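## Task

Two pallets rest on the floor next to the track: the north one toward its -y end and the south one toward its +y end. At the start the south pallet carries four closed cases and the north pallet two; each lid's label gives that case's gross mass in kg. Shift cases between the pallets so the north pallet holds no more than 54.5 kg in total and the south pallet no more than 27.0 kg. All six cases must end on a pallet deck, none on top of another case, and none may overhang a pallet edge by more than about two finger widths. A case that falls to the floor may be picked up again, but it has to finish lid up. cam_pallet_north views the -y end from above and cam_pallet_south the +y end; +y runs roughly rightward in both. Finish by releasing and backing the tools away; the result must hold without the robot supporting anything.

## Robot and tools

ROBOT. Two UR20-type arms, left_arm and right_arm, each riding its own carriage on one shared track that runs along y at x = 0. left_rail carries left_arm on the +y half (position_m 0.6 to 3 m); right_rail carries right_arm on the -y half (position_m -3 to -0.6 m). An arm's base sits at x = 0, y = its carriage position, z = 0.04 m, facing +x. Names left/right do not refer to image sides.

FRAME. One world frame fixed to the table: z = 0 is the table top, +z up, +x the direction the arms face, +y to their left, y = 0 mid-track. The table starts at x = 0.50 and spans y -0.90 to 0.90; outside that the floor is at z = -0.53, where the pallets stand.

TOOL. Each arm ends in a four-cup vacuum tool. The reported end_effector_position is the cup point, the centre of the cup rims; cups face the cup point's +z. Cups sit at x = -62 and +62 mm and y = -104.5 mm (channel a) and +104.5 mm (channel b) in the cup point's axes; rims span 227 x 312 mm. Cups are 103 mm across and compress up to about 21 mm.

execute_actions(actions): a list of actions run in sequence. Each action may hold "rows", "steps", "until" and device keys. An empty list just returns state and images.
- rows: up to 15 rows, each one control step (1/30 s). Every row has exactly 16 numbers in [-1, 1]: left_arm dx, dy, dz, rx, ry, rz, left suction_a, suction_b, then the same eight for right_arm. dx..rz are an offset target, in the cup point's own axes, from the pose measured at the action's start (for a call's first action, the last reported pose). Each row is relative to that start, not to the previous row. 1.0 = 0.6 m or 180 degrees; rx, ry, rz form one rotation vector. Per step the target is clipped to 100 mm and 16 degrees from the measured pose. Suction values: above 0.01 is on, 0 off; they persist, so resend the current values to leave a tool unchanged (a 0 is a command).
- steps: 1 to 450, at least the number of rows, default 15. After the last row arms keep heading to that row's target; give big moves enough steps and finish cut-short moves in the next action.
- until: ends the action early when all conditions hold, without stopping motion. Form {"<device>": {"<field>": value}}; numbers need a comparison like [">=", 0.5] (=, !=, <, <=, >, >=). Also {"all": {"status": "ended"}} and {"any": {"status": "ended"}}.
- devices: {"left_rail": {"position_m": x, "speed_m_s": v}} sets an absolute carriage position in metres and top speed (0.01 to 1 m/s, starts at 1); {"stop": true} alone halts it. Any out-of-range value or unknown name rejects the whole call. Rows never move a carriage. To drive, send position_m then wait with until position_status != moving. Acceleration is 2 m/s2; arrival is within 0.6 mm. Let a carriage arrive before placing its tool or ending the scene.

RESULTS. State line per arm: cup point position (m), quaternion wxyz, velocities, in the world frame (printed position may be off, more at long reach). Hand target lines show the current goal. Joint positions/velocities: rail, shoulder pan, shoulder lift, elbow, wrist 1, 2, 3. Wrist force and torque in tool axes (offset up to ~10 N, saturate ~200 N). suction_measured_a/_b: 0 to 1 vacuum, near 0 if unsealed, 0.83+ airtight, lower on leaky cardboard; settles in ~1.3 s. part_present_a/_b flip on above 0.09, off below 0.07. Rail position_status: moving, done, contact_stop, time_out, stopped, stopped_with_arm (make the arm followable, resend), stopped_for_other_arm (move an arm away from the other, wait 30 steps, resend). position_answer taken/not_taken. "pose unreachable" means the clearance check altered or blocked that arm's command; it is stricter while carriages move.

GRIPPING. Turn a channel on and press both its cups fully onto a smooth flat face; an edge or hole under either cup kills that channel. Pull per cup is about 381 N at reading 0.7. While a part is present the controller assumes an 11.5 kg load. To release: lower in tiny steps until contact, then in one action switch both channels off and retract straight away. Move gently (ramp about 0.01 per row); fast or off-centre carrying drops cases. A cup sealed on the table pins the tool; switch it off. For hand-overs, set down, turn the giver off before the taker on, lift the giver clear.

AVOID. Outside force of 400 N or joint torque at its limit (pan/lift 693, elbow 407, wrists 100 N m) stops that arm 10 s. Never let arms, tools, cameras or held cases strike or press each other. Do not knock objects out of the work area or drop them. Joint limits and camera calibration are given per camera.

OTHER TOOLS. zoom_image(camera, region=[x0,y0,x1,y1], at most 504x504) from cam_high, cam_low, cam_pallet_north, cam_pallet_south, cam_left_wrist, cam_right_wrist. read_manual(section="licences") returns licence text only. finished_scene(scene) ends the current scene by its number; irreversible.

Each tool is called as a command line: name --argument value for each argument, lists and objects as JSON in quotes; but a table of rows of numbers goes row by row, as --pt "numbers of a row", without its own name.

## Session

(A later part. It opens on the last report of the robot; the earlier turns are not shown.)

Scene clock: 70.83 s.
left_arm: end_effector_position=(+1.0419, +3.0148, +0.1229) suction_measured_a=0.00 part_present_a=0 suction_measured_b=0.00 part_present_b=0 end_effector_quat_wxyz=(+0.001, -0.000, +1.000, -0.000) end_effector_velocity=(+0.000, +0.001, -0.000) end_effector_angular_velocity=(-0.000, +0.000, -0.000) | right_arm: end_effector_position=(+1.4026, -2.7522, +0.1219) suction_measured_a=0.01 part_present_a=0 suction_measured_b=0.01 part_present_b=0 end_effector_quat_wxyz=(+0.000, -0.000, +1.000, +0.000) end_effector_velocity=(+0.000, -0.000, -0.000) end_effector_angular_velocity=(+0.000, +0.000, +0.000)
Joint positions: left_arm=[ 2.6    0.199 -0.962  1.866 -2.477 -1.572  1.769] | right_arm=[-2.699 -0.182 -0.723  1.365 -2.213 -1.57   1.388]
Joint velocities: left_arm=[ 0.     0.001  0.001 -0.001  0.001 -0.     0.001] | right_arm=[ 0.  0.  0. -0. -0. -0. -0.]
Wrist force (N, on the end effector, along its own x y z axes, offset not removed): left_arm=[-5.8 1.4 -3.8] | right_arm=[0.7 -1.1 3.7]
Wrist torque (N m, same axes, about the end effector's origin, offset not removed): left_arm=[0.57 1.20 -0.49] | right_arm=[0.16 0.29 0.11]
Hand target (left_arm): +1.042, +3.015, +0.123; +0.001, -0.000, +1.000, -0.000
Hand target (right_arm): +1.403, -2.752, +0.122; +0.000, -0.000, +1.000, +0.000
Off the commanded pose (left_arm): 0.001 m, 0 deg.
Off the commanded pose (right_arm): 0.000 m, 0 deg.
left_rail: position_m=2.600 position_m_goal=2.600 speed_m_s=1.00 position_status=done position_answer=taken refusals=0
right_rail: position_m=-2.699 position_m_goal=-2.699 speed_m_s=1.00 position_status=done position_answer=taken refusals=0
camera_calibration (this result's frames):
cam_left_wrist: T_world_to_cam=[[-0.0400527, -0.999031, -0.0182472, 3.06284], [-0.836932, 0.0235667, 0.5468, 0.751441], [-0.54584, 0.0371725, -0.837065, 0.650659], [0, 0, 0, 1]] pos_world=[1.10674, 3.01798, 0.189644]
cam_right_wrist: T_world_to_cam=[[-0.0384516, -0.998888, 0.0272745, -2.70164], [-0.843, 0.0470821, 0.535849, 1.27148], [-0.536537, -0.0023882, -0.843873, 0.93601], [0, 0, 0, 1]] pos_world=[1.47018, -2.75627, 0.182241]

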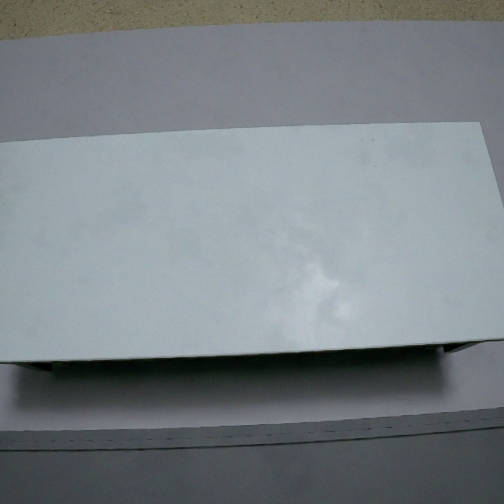

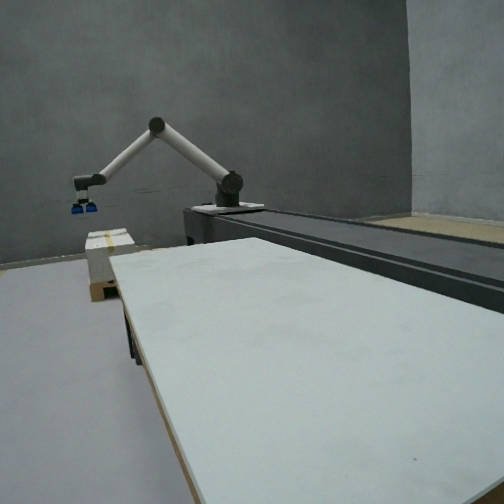

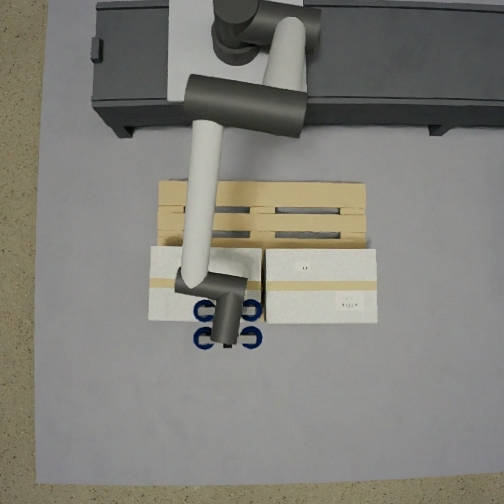

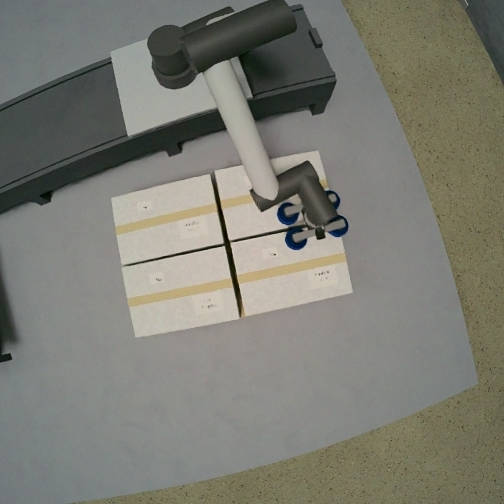

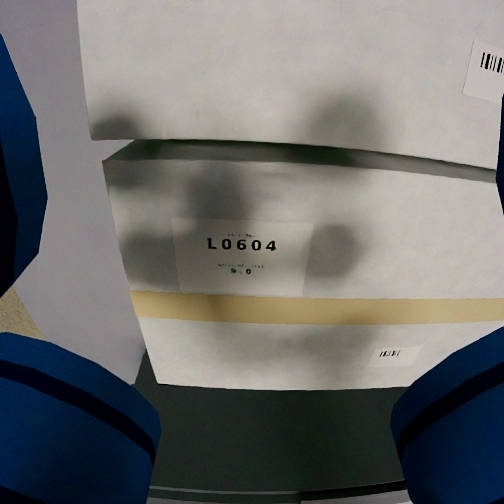

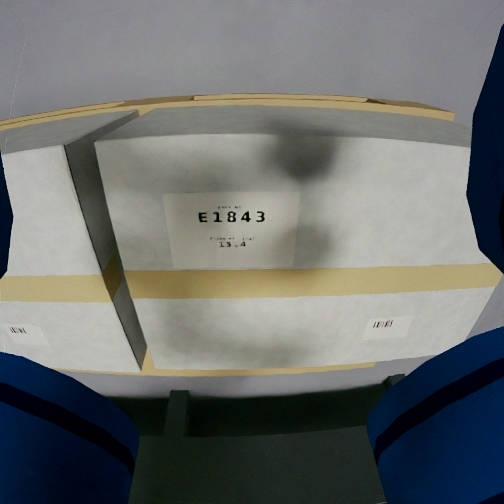

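execute_actions --actions '[{"rows":[[-0.18,-0.675,0.25,0,0,0,0,0,1,0.09,-0.6,0,0,0,0,0]],"left_rail":{"position_m":2.3},"right_rail":{"position_m":-1.0},"steps":80,"until":{"all":{"status":"ended"}}},{"steps":20}]'

Scene clock: 88.70 s.
left_arm: end_effector_position=(+1.1503, +2.3100, -0.0271) suction_measured_a=0.00 part_present_a=0 suction_measured_b=0.00 part_present_b=0 end_effector_quat_wxyz=(+0.001, -0.000, +1.000, -0.001) end_effector_velocity=(-0.000, -0.000, -0.000) end_effector_angular_velocity=(+0.000, +0.000, -0.000) | right_arm: end_effector_position=(+0.8027, -0.9994, +0.4823) suction_measured_a=0.01 part_present_a=0 suction_measured_b=0.01 part_present_b=0 end_effector_quat_wxyz=(+0.000, -0.000, +1.000, +0.000) end_effector_velocity=(-0.000, +0.000, +0.000) end_effector_angular_velocity=(-0.000, -0.000, +0.000)
Joint positions: left_arm=[ 2.3   -0.167 -0.792  1.834 -2.615 -1.572  1.403] | right_arm=[-1.    -0.253 -1.584  2.113 -2.099 -1.57   1.317]
Joint velocities: left_arm=[ 0. -0.  0.  0. -0. -0. -0.] | right_arm=[ 0.  0. -0.  0.  0.  0. -0.]
Wrist force (N, on the end effector, along its own x y z axes, offset not removed): left_arm=[-11.2 -2.3 -2.0] | right_arm=[2.1 3.0 -0.6]
Wrist torque (N m, same axes, about the end effector's origin, offset not removed): left_arm=[0.14 2.11 -0.38] | right_arm=[0.78 -0.05 0.30]
Hand target (left_arm): +1.150, +2.310, -0.027; +0.001, -0.000, +1.000, -0.001
Hand target (right_arm): +0.803, -1.000, +0.482; +0.000, -0.000, +1.000, +0.000
Off the commanded pose (left_arm): 0.000 m, 0 deg.
Off the commanded pose (right_arm): 0.001 m, 0 deg.
left_rail: position_m=2.300 position_m_goal=2.300 speed_m_s=1.00 position_status=done position_answer=taken refusals=0
right_rail: position_m=-1.000 position_m_goal=-1.000 speed_m_s=1.00 position_status=done position_answer=taken refusals=0
camera_calibration (this result's frames):
cam_left_wrist: T_world_to_cam=[[-0.0400592, -0.999043, -0.0175388, 2.36032], [-0.836757, 0.023948, 0.547051, 0.939724], [-0.546108, 0.0365901, -0.836915, 0.612201], [0, 0, 0, 1]] pos_world=[1.2152, 2.31316, 0.039681]
cam_right_wrist: T_world_to_cam=[[-0.0384907, -0.998887, 0.0272705, -0.983698], [-0.843018, 0.0471128, 0.535818, 0.490196], [-0.536507, -0.00236546, -0.843893, 0.922504], [0, 0, 0, 1]] pos_world=[0.87031, -1.00352, 0.542664]

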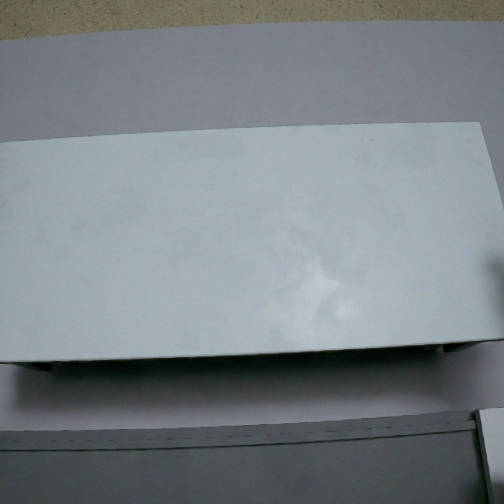

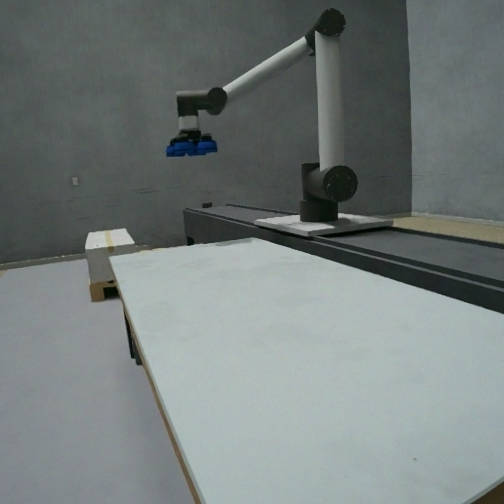

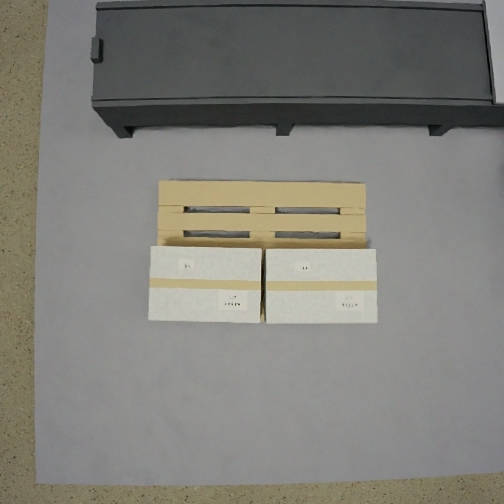

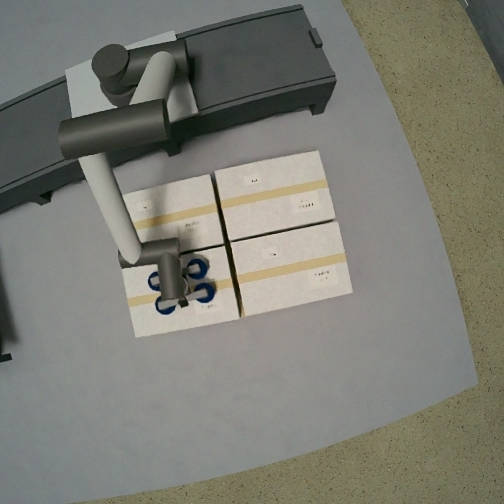

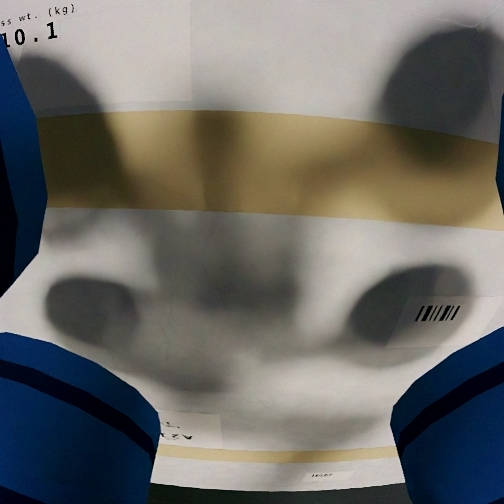

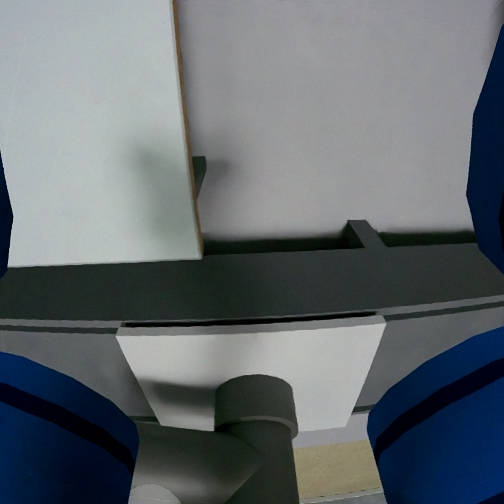

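execute_actions --actions '[{"rows":[[0,0,0.07,0,0,0,1,1,0,0,0,0,0,0,0,0]],"steps":40}]'

Scene clock: 94.77 s.
left_arm: end_effector_position=(+1.1504, +2.3099, -0.0691) suction_measured_a=0.00 part_present_a=0 suction_measured_b=0.00 part_present_b=0 end_effector_quat_wxyz=(+0.001, -0.000, +1.000, -0.001) end_effector_velocity=(-0.000, +0.000, -0.000) end_effector_angular_velocity=(+0.000, +0.000, -0.000) | right_arm: end_effector_position=(+0.8027, -0.9994, +0.4824) suction_measured_a=0.01 part_present_a=0 suction_measured_b=0.01 part_present_b=0 end_effector_quat_wxyz=(+0.000, -0.000, +1.000, +0.000) end_effector_velocity=(+0.000, -0.000, -0.000) end_effector_angular_velocity=(+0.000, +0.000, -0.000)
Joint positions: left_arm=[ 2.3   -0.167 -0.748  1.832 -2.656 -1.572  1.403] | right_arm=[-1.    -0.253 -1.584  2.113 -2.099 -1.57   1.317]
Joint velocities: left_arm=[ 0. -0.  0. -0. -0. -0. -0.] | right_arm=[ 0. -0.  0. -0. -0. -0. -0.]
Wrist force (N, on the end effector, along its own x y z axes, offset not removed): left_arm=[-1.0 -6.9 -4.9] | right_arm=[4.4 -0.8 0.0]
Wrist torque (N m, same axes, about the end effector's origin, offset not removed): left_arm=[-0.63 0.59 -0.37] | right_arm=[0.25 -0.25 0.22]
Hand target (left_arm): +1.150, +2.310, -0.069; +0.001, -0.000, +1.000, -0.001
Hand target (right_arm): +0.803, -1.000, +0.482; +0.000, -0.000, +1.000, +0.000
Off the commanded pose (left_arm): 0.000 m, 0 deg.
Off the commanded pose (right_arm): 0.000 m, 0 deg.
left_rail: position_m=2.300 position_m_goal=2.300 speed_m_s=1.00 position_status=done position_answer=taken refusals=0
right_rail: position_m=-1.000 position_m_goal=-1.000 speed_m_s=1.00 position_status=done position_answer=taken refusals=0
camera_calibration (this result's frames):
cam_left_wrist: T_world_to_cam=[[-0.0400645, -0.999043, -0.0175401, 2.35951], [-0.83676, 0.023952, 0.547045, 0.962709], [-0.546102, 0.036594, -0.836919, 0.577071], [0, 0, 0, 1]] pos_world=[1.21523, 2.31308, -0.00229806]
cam_right_wrist: T_world_to_cam=[[-0.0384715, -0.998887, 0.0272738, -0.983699], [-0.843032, 0.0470984, 0.535797, 0.490185], [-0.536486, -0.00237979, -0.843906, 0.922493], [0, 0, 0, 1]] pos_world=[0.870302, -1.0035, 0.542687]

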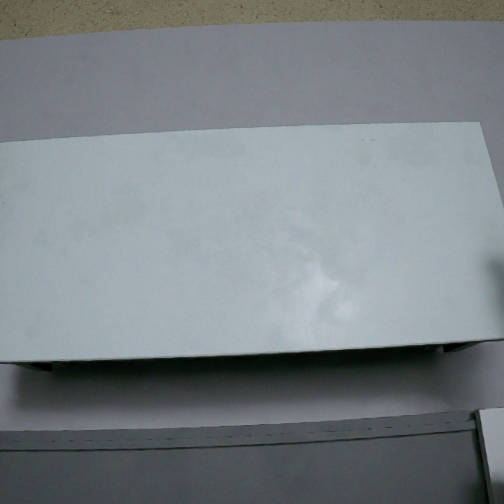

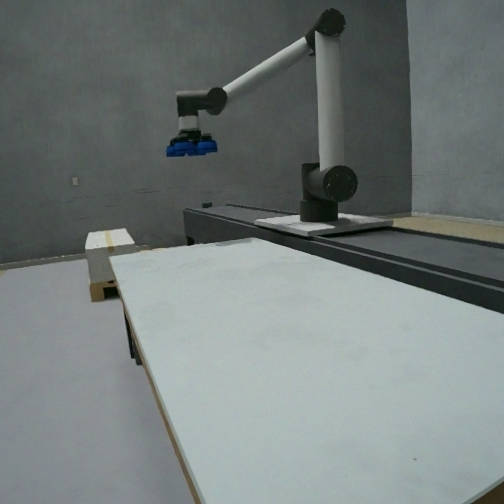

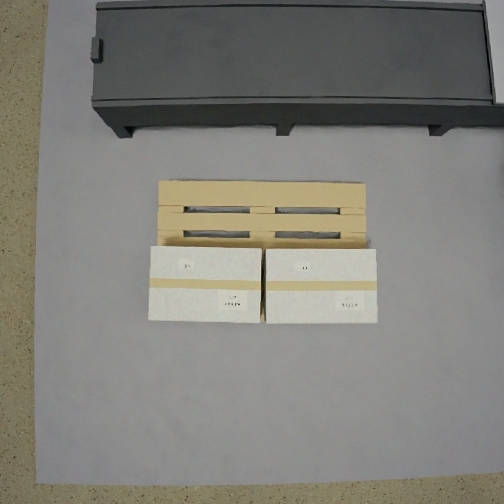

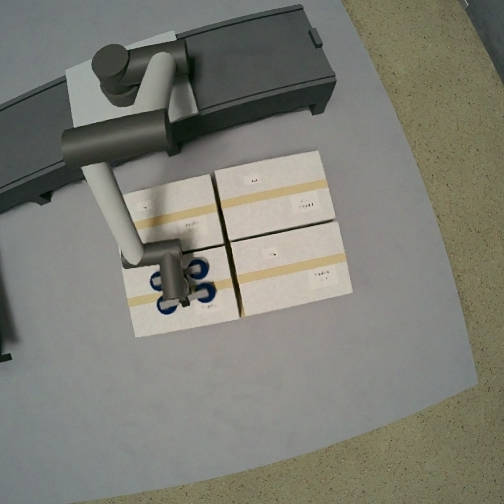

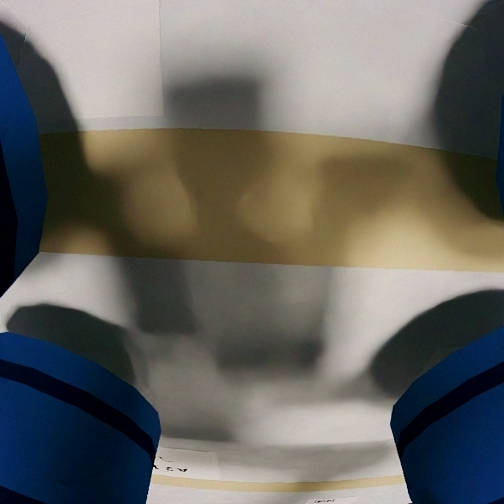

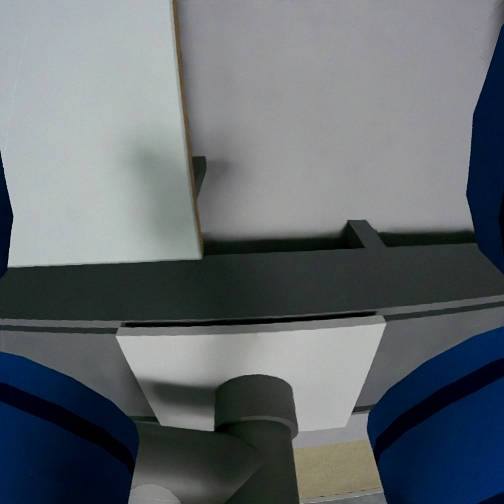

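execute_actions --actions '[{"rows":[[0,0,0.05,0,0,0,1,1,0,0,0,0,0,0,0,0]],"steps":40}]'

Scene clock: 100.00 s.
left_arm: end_effector_position=(+1.1504, +2.3100, -0.0990) suction_measured_a=0.91 part_present_a=1 suction_measured_b=0.91 part_present_b=1 end_effector_quat_wxyz=(+0.001, -0.000, +1.000, -0.001) end_effector_velocity=(-0.000, -0.000, -0.000) end_effector_angular_velocity=(-0.000, +0.000, +0.000) | right_arm: end_effector_position=(+0.8027, -0.9994, +0.4823) suction_measured_a=0.01 part_present_a=0 suction_measured_b=0.01 part_present_b=0 end_effector_quat_wxyz=(+0.000, -0.000, +1.000, +0.000) end_effector_velocity=(+0.000, +0.000, +0.000) end_effector_angular_velocity=(-0.000, -0.000, +0.000)
Joint positions: left_arm=[ 2.3   -0.167 -0.716  1.828 -2.685 -1.572  1.403] | right_arm=[-1.    -0.253 -1.584  2.113 -2.099 -1.57   1.317]
Joint velocities: left_arm=[ 0.  0.  0. -0. -0. -0. -0.] | right_arm=[ 0.  0. -0. -0.  0. -0. -0.]
Wrist force (N, on the end effector, along its own x y z axes, offset not removed): left_arm=[-2.4 -2.2 -24.5] | right_arm=[2.8 4.1 3.4]
Wrist torque (N m, same axes, about the end effector's origin, offset not removed): left_arm=[1.79 4.88 -0.32] | right_arm=[0.76 -0.13 0.19]
Hand target (left_arm): +1.150, +2.310, -0.099; +0.001, -0.000, +1.000, -0.001
Hand target (right_arm): +0.803, -1.000, +0.482; +0.000, -0.000, +1.000, +0.000
Off the commanded pose (left_arm): 0.000 m, 0 deg.
Off the commanded pose (right_arm): 0.000 m, 0 deg.
left_rail: position_m=2.300 position_m_goal=2.300 speed_m_s=1.00 position_status=done position_answer=taken refusals=0
right_rail: position_m=-1.000 position_m_goal=-1.000 speed_m_s=1.00 position_status=done position_answer=taken refusals=0
camera_calibration (this result's frames):
cam_left_wrist: T_world_to_cam=[[-0.0400371, -0.999044, -0.0175527, 2.35903], [-0.836783, 0.0239237, 0.547012, 0.979229], [-0.546069, 0.0365886, -0.836941, 0.551989], [0, 0, 0, 1]] pos_world=[1.21527, 2.31315, -0.0322596]
cam_right_wrist: T_world_to_cam=[[-0.0384899, -0.998887, 0.0272682, -0.983697], [-0.843017, 0.0471109, 0.53582, 0.490192], [-0.536508, -0.00236393, -0.843892, 0.922505], [0, 0, 0, 1]] pos_world=[0.870309, -1.00351, 0.542664]

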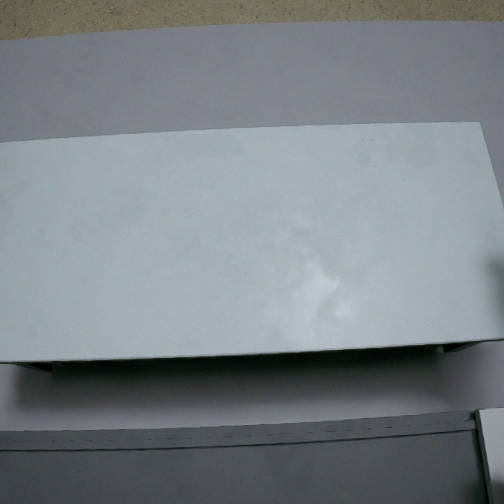

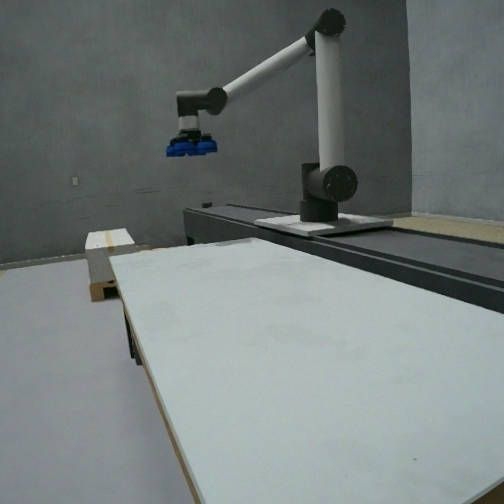

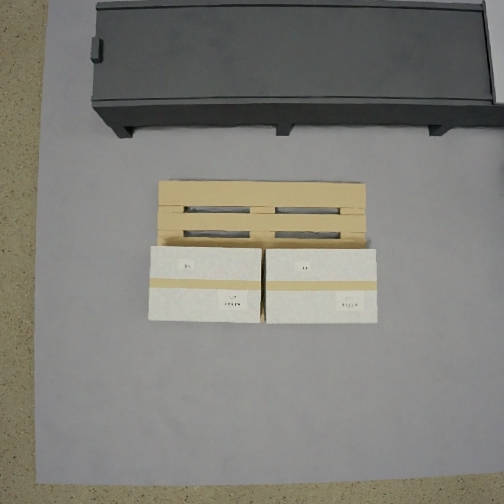

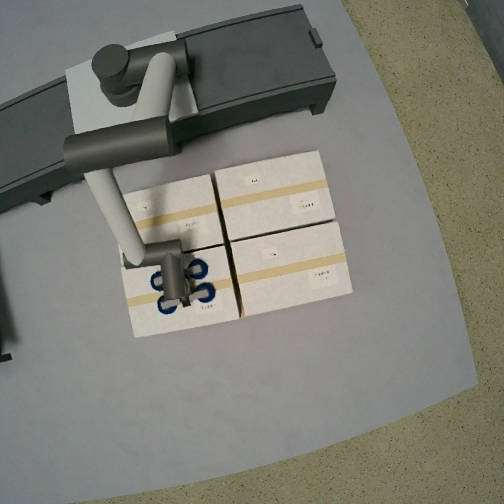

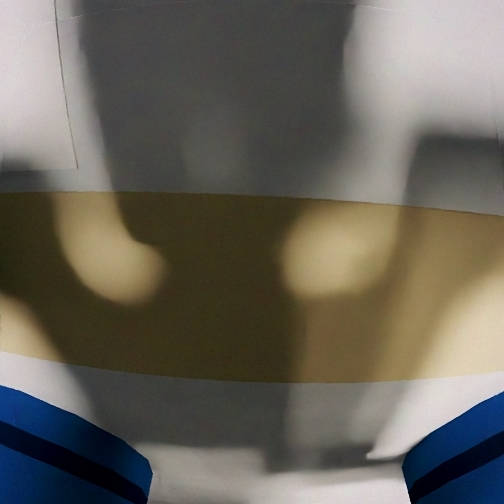

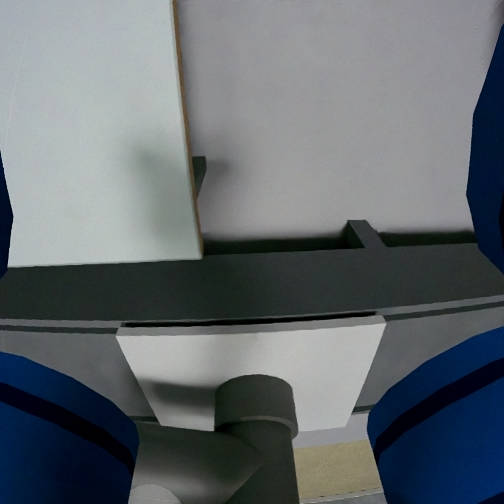

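execute_actions --actions '[{"rows":[[0,0,-0.03,0,0,0,1,1,0,0,0,0,0,0,0,0],[0,0,-0.07,0,0,0,1,1,0,0,0,0,0,0,0,0],[0,0,-0.13,0,0,0,1,1,0,0,0,0,0,0,0,0],[0,0,-0.2,0,0,0,1,1,0,0,0,0,0,0,0,0],[0,0,-0.3,0,0,0,1,1,0,0,0,0,0,0,0,0],[0,0,-0.45,0,0,0,1,1,0,0,0,0,0,0,0,0],[0,0,-0.7,0,0,0,1,1,0,0,0,0,0,0,0,0],[0,0,-1,0,0,0,1,1,0,0,0,0,0,0,0,0]],"steps":45},{"rows":[[0.5,-0.93,0,0,0,0,1,1,0,0,0,0,0,0,0,0]],"left_rail":{"position_m":0.6},"steps":120,"until":{"all":{"status":"ended"}}},{"steps":15}]'

Scene clock: 114.90 s.
left_arm: end_effector_position=(+0.8506, +0.0519, +0.4903) suction_measured_a=0.91 part_present_a=1 suction_measured_b=0.91 part_present_b=1 end_effector_quat_wxyz=(+0.002, -0.000, +1.000, -0.001) end_effector_velocity=(-0.000, -0.000, -0.000) end_effector_angular_velocity=(-0.000, +0.000, -0.000) | right_arm: end_effector_position=(+0.8027, -0.9994, +0.4824) suction_measured_a=0.01 part_present_a=0 suction_measured_b=0.01 part_present_b=0 end_effector_quat_wxyz=(+0.000, -0.000, +1.000, +0.000) end_effector_velocity=(-0.000, -0.000, +0.000) end_effector_angular_velocity=(-0.000, -0.000, +0.000)
Joint positions: left_arm=[ 0.6   -0.773 -1.353  1.838 -2.061 -1.57   0.797] | right_arm=[-1.    -0.253 -1.584  2.113 -2.099 -1.57   1.317]
Joint velocities: left_arm=[ 0.  0. -0.  0.  0. -0.  0.] | right_arm=[ 0. -0. -0.  0. -0. -0. -0.]
Wrist force (N, on the end effector, along its own x y z axes, offset not removed): left_arm=[-1.2 -1.4 -20.0] | right_arm=[2.5 -0.5 1.3]
Wrist torque (N m, same axes, about the end effector's origin, offset not removed): left_arm=[2.14 4.54 -0.48] | right_arm=[0.27 0.08 0.35]
Hand target (left_arm): +0.851, +0.052, +0.490; +0.002, -0.000, +1.000, -0.001
Hand target (right_arm): +0.803, -1.000, +0.482; +0.000, -0.000, +1.000, +0.000
Off the commanded pose (left_arm): 0.000 m, 0 deg.
Off the commanded pose (right_arm): 0.000 m, 0 deg.
left_rail: position_m=0.600 position_m_goal=0.600 speed_m_s=1.00 position_status=done position_answer=taken refusals=0
right_rail: position_m=-1.000 position_m_goal=-1.000 speed_m_s=1.00 position_status=done position_answer=taken refusals=0
camera_calibration (this result's frames):
cam_left_wrist: T_world_to_cam=[[-0.0399254, -0.999064, -0.0166496, 0.100968], [-0.837951, 0.024401, 0.5452, 0.461819], [-0.544283, 0.0357189, -0.838141, 0.963255], [0, 0, 0, 1]] pos_world=[0.915296, 0.0551984, 0.557241]
cam_right_wrist: T_world_to_cam=[[-0.0384713, -0.998887, 0.027273, -0.983699], [-0.84303, 0.0470977, 0.535801, 0.490183], [-0.536489, -0.00237904, -0.843904, 0.922493], [0, 0, 0, 1]] pos_world=[0.870303, -1.0035, 0.542683]

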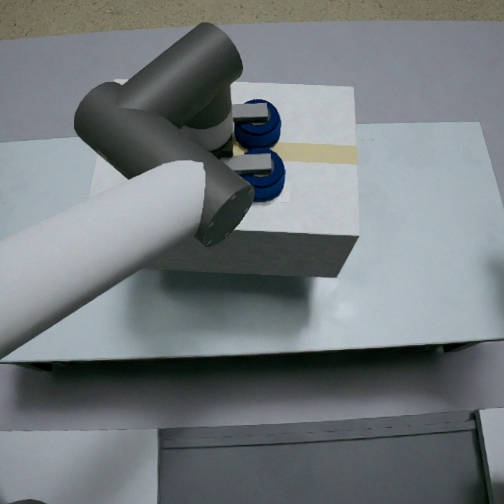

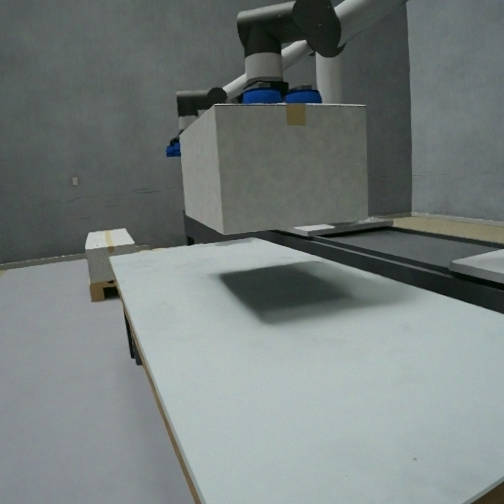

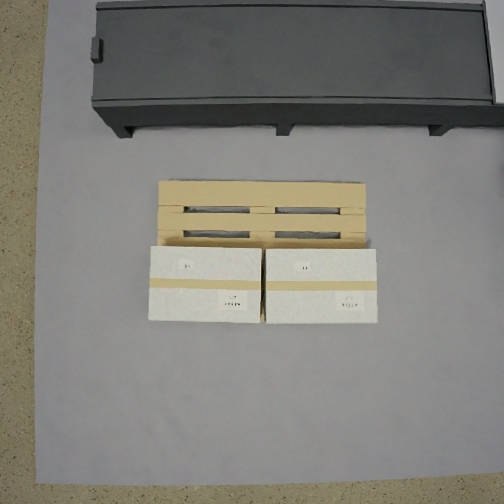

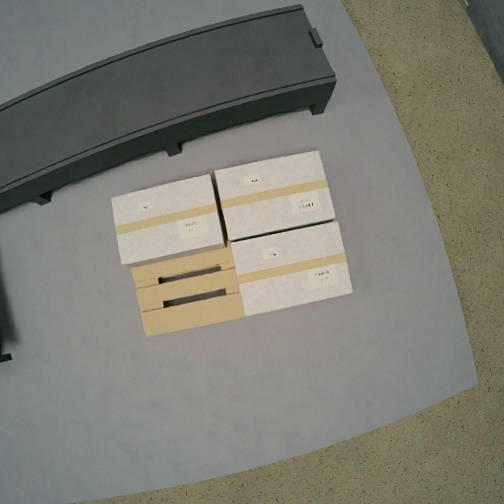

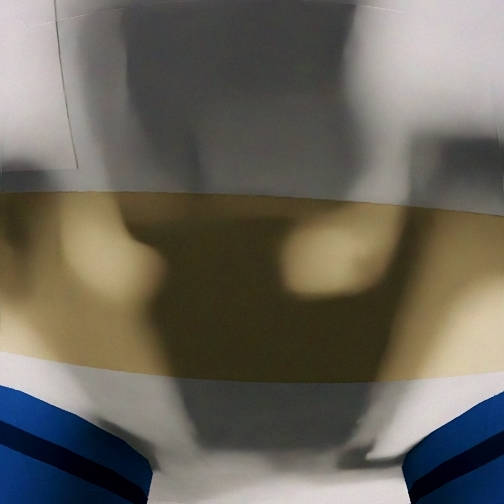

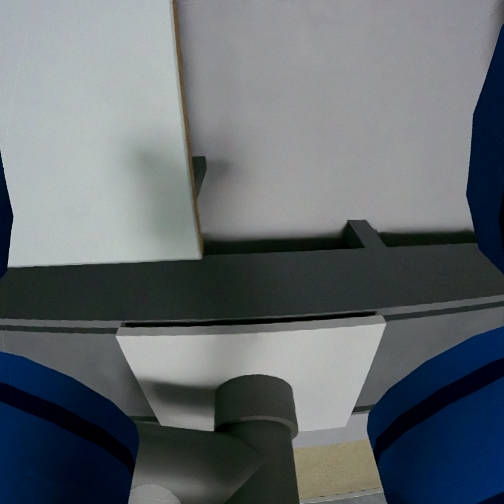

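execute_actions --actions '[{"rows":[[0,0,0.27,0,0,0,1,1,0,0,0,0,0,0,0,0]],"steps":40}]'

Scene clock: 118.47 s.
left_arm: end_effector_position=(+0.8511, +0.0519, +0.3284) suction_measured_a=0.91 part_present_a=1 suction_measured_b=0.91 part_present_b=1 end_effector_quat_wxyz=(+0.002, -0.000, +1.000, -0.001) end_effector_velocity=(+0.000, +0.000, -0.000) end_effector_angular_velocity=(+0.000, +0.000, +0.000) | right_arm: end_effector_position=(+0.8027, -0.9994, +0.4824) suction_measured_a=0.01 part_present_a=0 suction_measured_b=0.01 part_present_b=0 end_effector_quat_wxyz=(+0.000, -0.000, +1.000, +0.000) end_effector_velocity=(+0.000, -0.000, -0.000) end_effector_angular_velocity=(+0.000, +0.000, -0.000)
Joint positions: left_arm=[ 0.6   -0.772 -1.241  1.952 -2.286 -1.57   0.798] | right_arm=[-1.    -0.253 -1.584  2.113 -2.099 -1.57   1.317]
Joint velocities: left_arm=[ 0.  0.  0.  0. -0.  0.  0.] | right_arm=[ 0. -0.  0.  0.  0.  0. -0.]
Wrist force (N, on the end effector, along its own x y z axes, offset not removed): left_arm=[-5.2 -1.9 -20.0] | right_arm=[1.4 0.7 -1.0]
Wrist torque (N m, same axes, about the end effector's origin, offset not removed): left_arm=[1.95 5.10 -0.35] | right_arm=[0.58 0.03 0.17]
Hand target (left_arm): +0.851, +0.052, +0.328; +0.002, -0.000, +1.000, -0.001
Hand target (right_arm): +0.803, -1.000, +0.482; +0.000, -0.000, +1.000, +0.000
Off the commanded pose (left_arm): 0.000 m, 0 deg.
Off the commanded pose (right_arm): 0.000 m, 0 deg.
left_rail: position_m=0.600 position_m_goal=0.600 speed_m_s=1.00 position_status=done position_answer=taken refusals=0
right_rail: position_m=-1.000 position_m_goal=-1.000 speed_m_s=1.00 position_status=done position_answer=taken refusals=0
camera_calibration (this result's frames):
cam_left_wrist: T_world_to_cam=[[-0.03993, -0.999064, -0.0166244, 0.0982135], [-0.837966, 0.0244196, 0.545175, 0.550581], [-0.544259, 0.0356995, -0.838157, 0.827855], [0, 0, 0, 1]] pos_world=[0.915858, 0.0551226, 0.395343]
cam_right_wrist: T_world_to_cam=[[-0.0384713, -0.998887, 0.027273, -0.983699], [-0.84303, 0.0470977, 0.535801, 0.490183], [-0.536489, -0.00237897, -0.843904, 0.922494], [0, 0, 0, 1]] pos_world=[0.870303, -1.0035, 0.542683]

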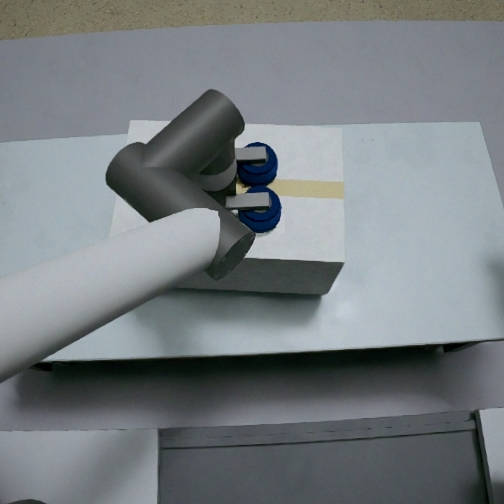

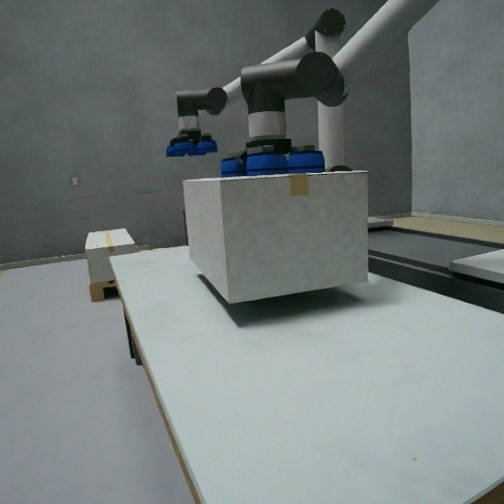

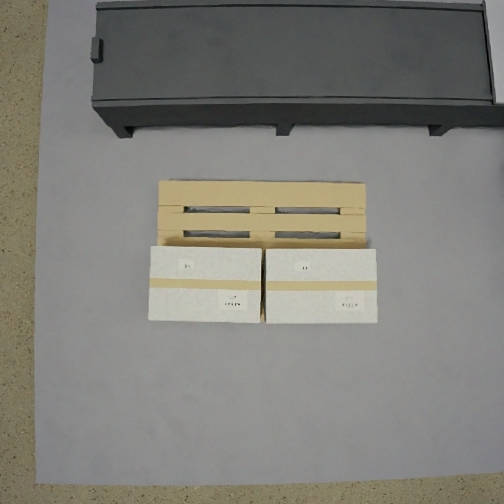

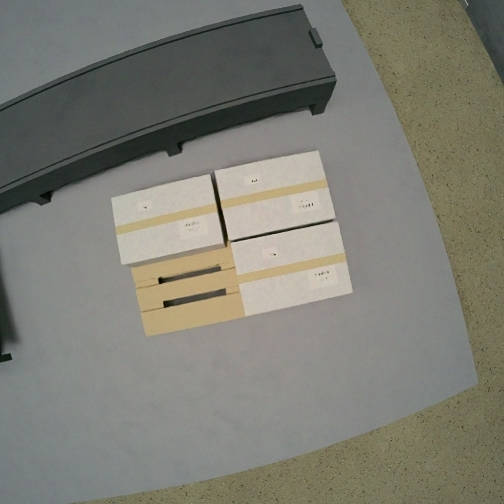

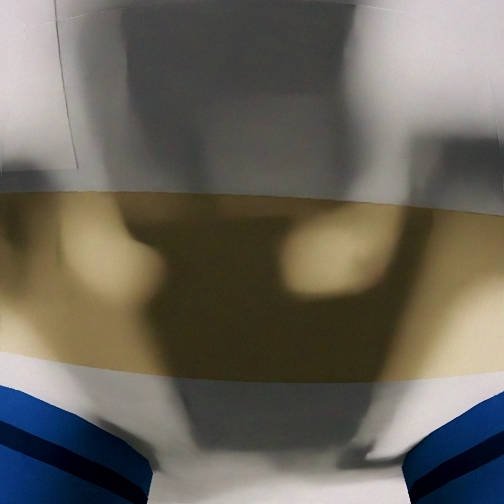

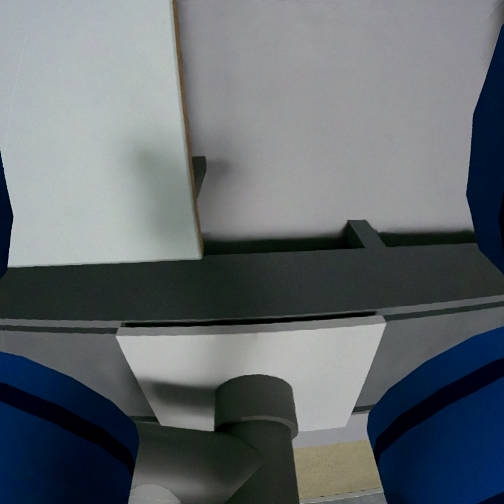

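A few cm above still.

execute_actions --actions '[{"rows":[[0,0,0.06,0,0,0,1,1,0,0,0,0,0,0,0,0]],"steps":30}]'

Scene clock: 121.53 s.
left_arm: end_effector_position=(+0.8513, +0.0518, +0.2925) suction_measured_a=0.91 part_present_a=1 suction_measured_b=0.91 part_present_b=1 end_effector_quat_wxyz=(+0.002, -0.000, +1.000, -0.001) end_effector_velocity=(-0.000, +0.000, -0.000) end_effector_angular_velocity=(-0.000, +0.000, +0.000) | right_arm: end_effector_position=(+0.8027, -0.9994, +0.4824) suction_measured_a=0.01 part_present_a=0 suction_measured_b=0.01 part_present_b=0 end_effector_quat_wxyz=(+0.000, -0.000, +1.000, +0.000) end_effector_velocity=(+0.000, -0.000, -0.000) end_effector_angular_velocity=(+0.000, +0.000, +0.000)
Joint positions: left_arm=[ 0.6   -0.772 -1.21   1.972 -2.337 -1.57   0.798] | right_arm=[-1.    -0.253 -1.584  2.113 -2.099 -1.57   1.317]
Joint velocities: left_arm=[ 0.  0.  0.  0. -0. -0.  0.] | right_arm=[ 0. -0.  0. -0. -0.  0. -0.]
Wrist force (N, on the end effector, along its own x y z axes, offset not removed): left_arm=[-6.4 -1.4 -21.6] | right_arm=[0.7 1.5 1.6]
Wrist torque (N m, same axes, about the end effector's origin, offset not removed): left_arm=[2.04 5.34 -0.43] | right_arm=[0.73 0.14 0.33]
Hand target (left_arm): +0.851, +0.052, +0.292; +0.002, -0.000, +1.000, -0.001
Hand target (right_arm): +0.803, -1.000, +0.482; +0.000, -0.000, +1.000, +0.000
Off the commanded pose (left_arm): 0.000 m, 0 deg.
Off the commanded pose (right_arm): 0.000 m, 0 deg.
left_rail: position_m=0.600 position_m_goal=0.600 speed_m_s=1.00 position_status=done position_answer=taken refusals=0
right_rail: position_m=-1.000 position_m_goal=-1.000 speed_m_s=1.00 position_status=done position_answer=taken refusals=0
camera_calibration (this result's frames):
cam_left_wrist: T_world_to_cam=[[-0.0399307, -0.999064, -0.0166168, 0.0975996], [-0.837974, 0.0244249, 0.545163, 0.570296], [-0.544247, 0.0356932, -0.838165, 0.797791], [0, 0, 0, 1]] pos_world=[0.915986, 0.0551031, 0.359398]
cam_right_wrist: T_world_to_cam=[[-0.0384713, -0.998887, 0.0272731, -0.983699], [-0.84303, 0.0470978, 0.535801, 0.490183], [-0.536489, -0.00237906, -0.843904, 0.922493], [0, 0, 0, 1]] pos_world=[0.870303, -1.0035, 0.542683]

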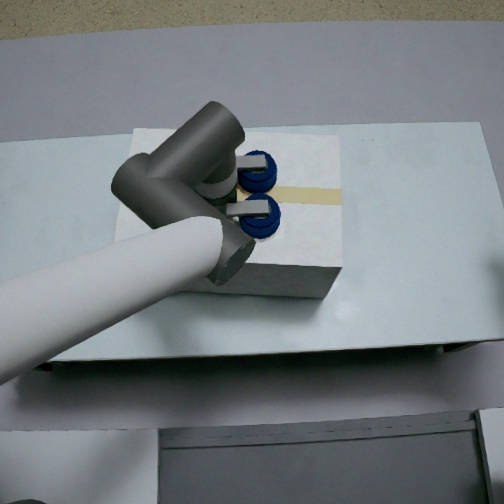

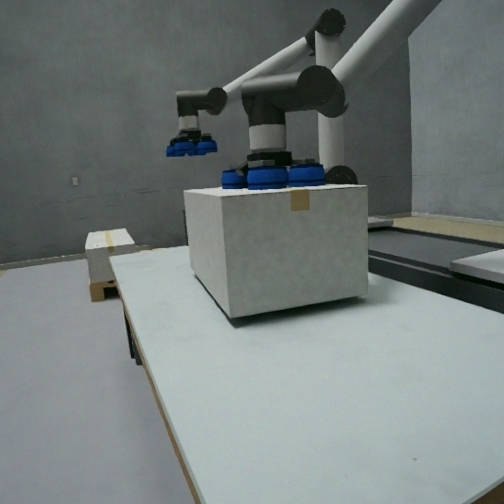

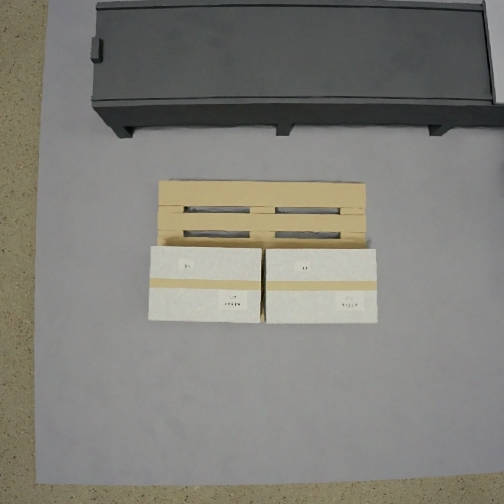

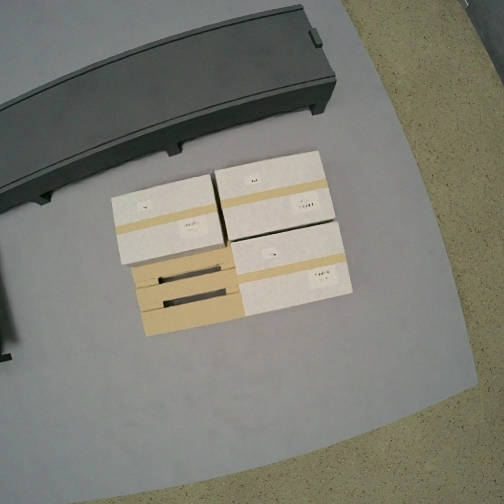

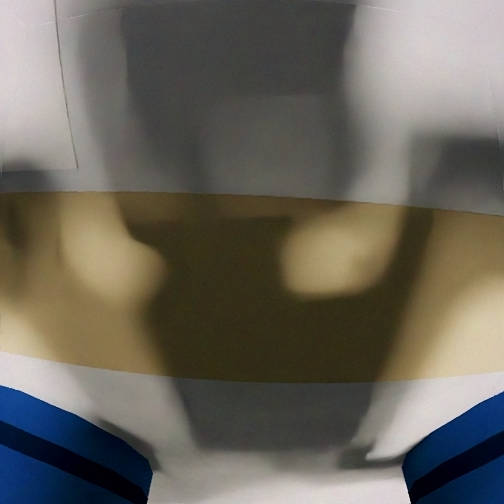

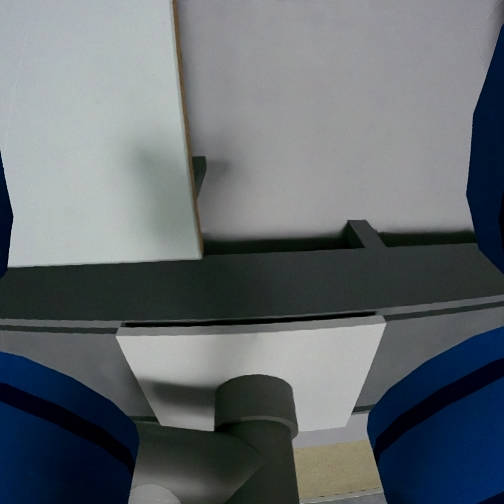

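execute_actions --actions '[{"rows":[[0,0,0.025,0,0,0,1,1,0,0,0,0,0,0,0,0]],"steps":25}]'

Scene clock: 124.10 s.
left_arm: end_effector_position=(+0.8513, +0.0518, +0.2776) suction_measured_a=0.91 part_present_a=1 suction_measured_b=0.91 part_present_b=1 end_effector_quat_wxyz=(+0.002, -0.000, +1.000, -0.001) end_effector_velocity=(+0.000, +0.000, -0.000) end_effector_angular_velocity=(-0.000, -0.000, +0.000) | right_arm: end_effector_position=(+0.8027, -0.9994, +0.4824) suction_measured_a=0.01 part_present_a=0 suction_measured_b=0.01 part_present_b=0 end_effector_quat_wxyz=(+0.000, -0.000, +1.000, +0.000) end_effector_velocity=(-0.000, +0.000, +0.000) end_effector_angular_velocity=(-0.000, -0.000, -0.000)
Joint positions: left_arm=[ 0.6   -0.772 -1.197  1.979 -2.357 -1.57   0.798] | right_arm=[-1.    -0.253 -1.584  2.113 -2.099 -1.57   1.317]
Joint velocities: left_arm=[ 0.  0.  0.  0. -0. -0.  0.] | right_arm=[ 0. -0. -0.  0. -0. -0.  0.]
Wrist force (N, on the end effector, along its own x y z axes, offset not removed): left_arm=[-2.6 1.1 -19.7] | right_arm=[-2.1 -0.8 -3.4]
Wrist torque (N m, same axes, about the end effector's origin, offset not removed): left_arm=[2.24 4.68 -0.43] | right_arm=[0.51 0.65 0.20]
Hand target (left_arm): +0.851, +0.052, +0.278; +0.002, -0.000, +1.000, -0.001
Hand target (right_arm): +0.803, -1.000, +0.482; +0.000, -0.000, +1.000, +0.000
Off the commanded pose (left_arm): 0.000 m, 0 deg.
Off the commanded pose (right_arm): 0.000 m, 0 deg.
left_rail: position_m=0.600 position_m_goal=0.600 speed_m_s=1.00 position_status=done position_answer=taken refusals=0
right_rail: position_m=-1.000 position_m_goal=-1.000 speed_m_s=1.00 position_status=done position_answer=taken refusals=0
camera_calibration (this result's frames):
cam_left_wrist: T_world_to_cam=[[-0.0399334, -0.999065, -0.0165639, 0.0973162], [-0.837953, 0.0244546, 0.545194, 0.578452], [-0.544279, 0.0356512, -0.838146, 0.78531], [0, 0, 0, 1]] pos_world=[0.91603, 0.0550821, 0.344448]
cam_right_wrist: T_world_to_cam=[[-0.0384713, -0.998887, 0.0272729, -0.983699], [-0.84303, 0.0470977, 0.535801, 0.490183], [-0.536489, -0.0023789, -0.843904, 0.922494], [0, 0, 0, 1]] pos_world=[0.870303, -1.0035, 0.542683]

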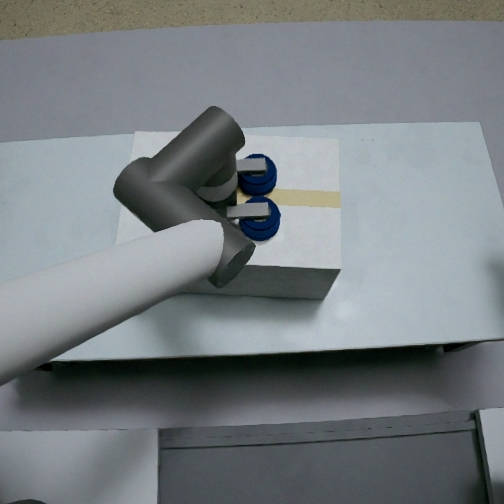

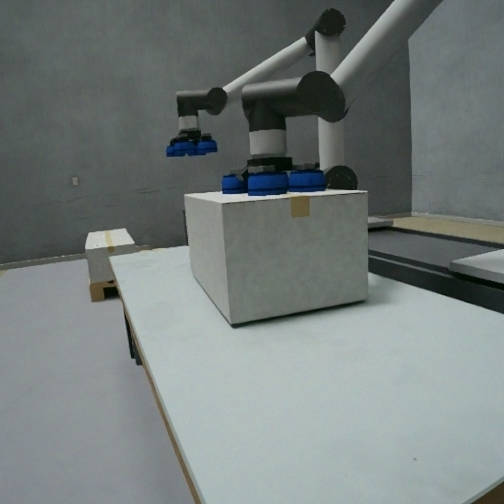

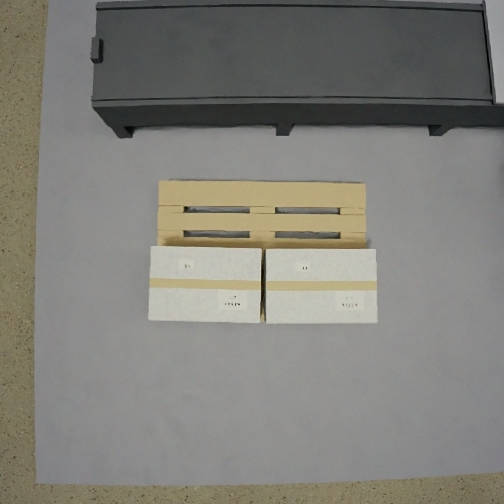

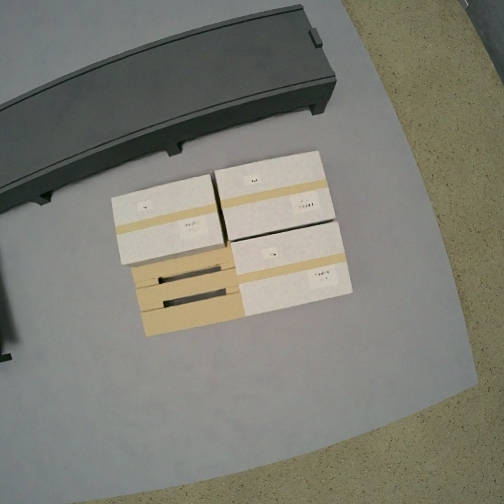

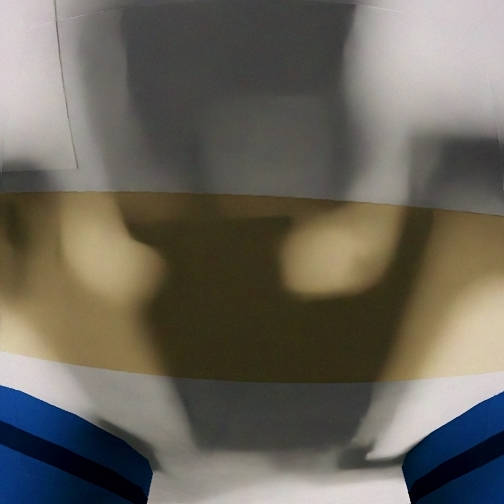

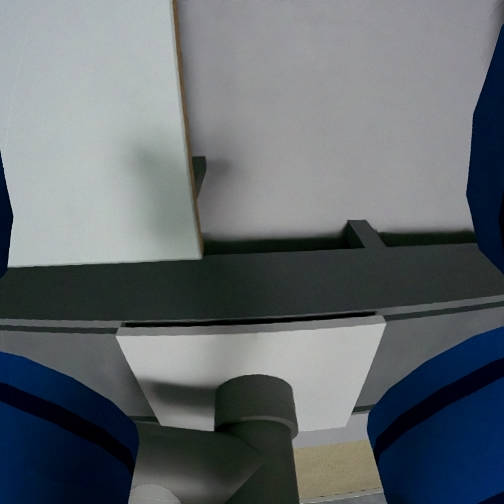

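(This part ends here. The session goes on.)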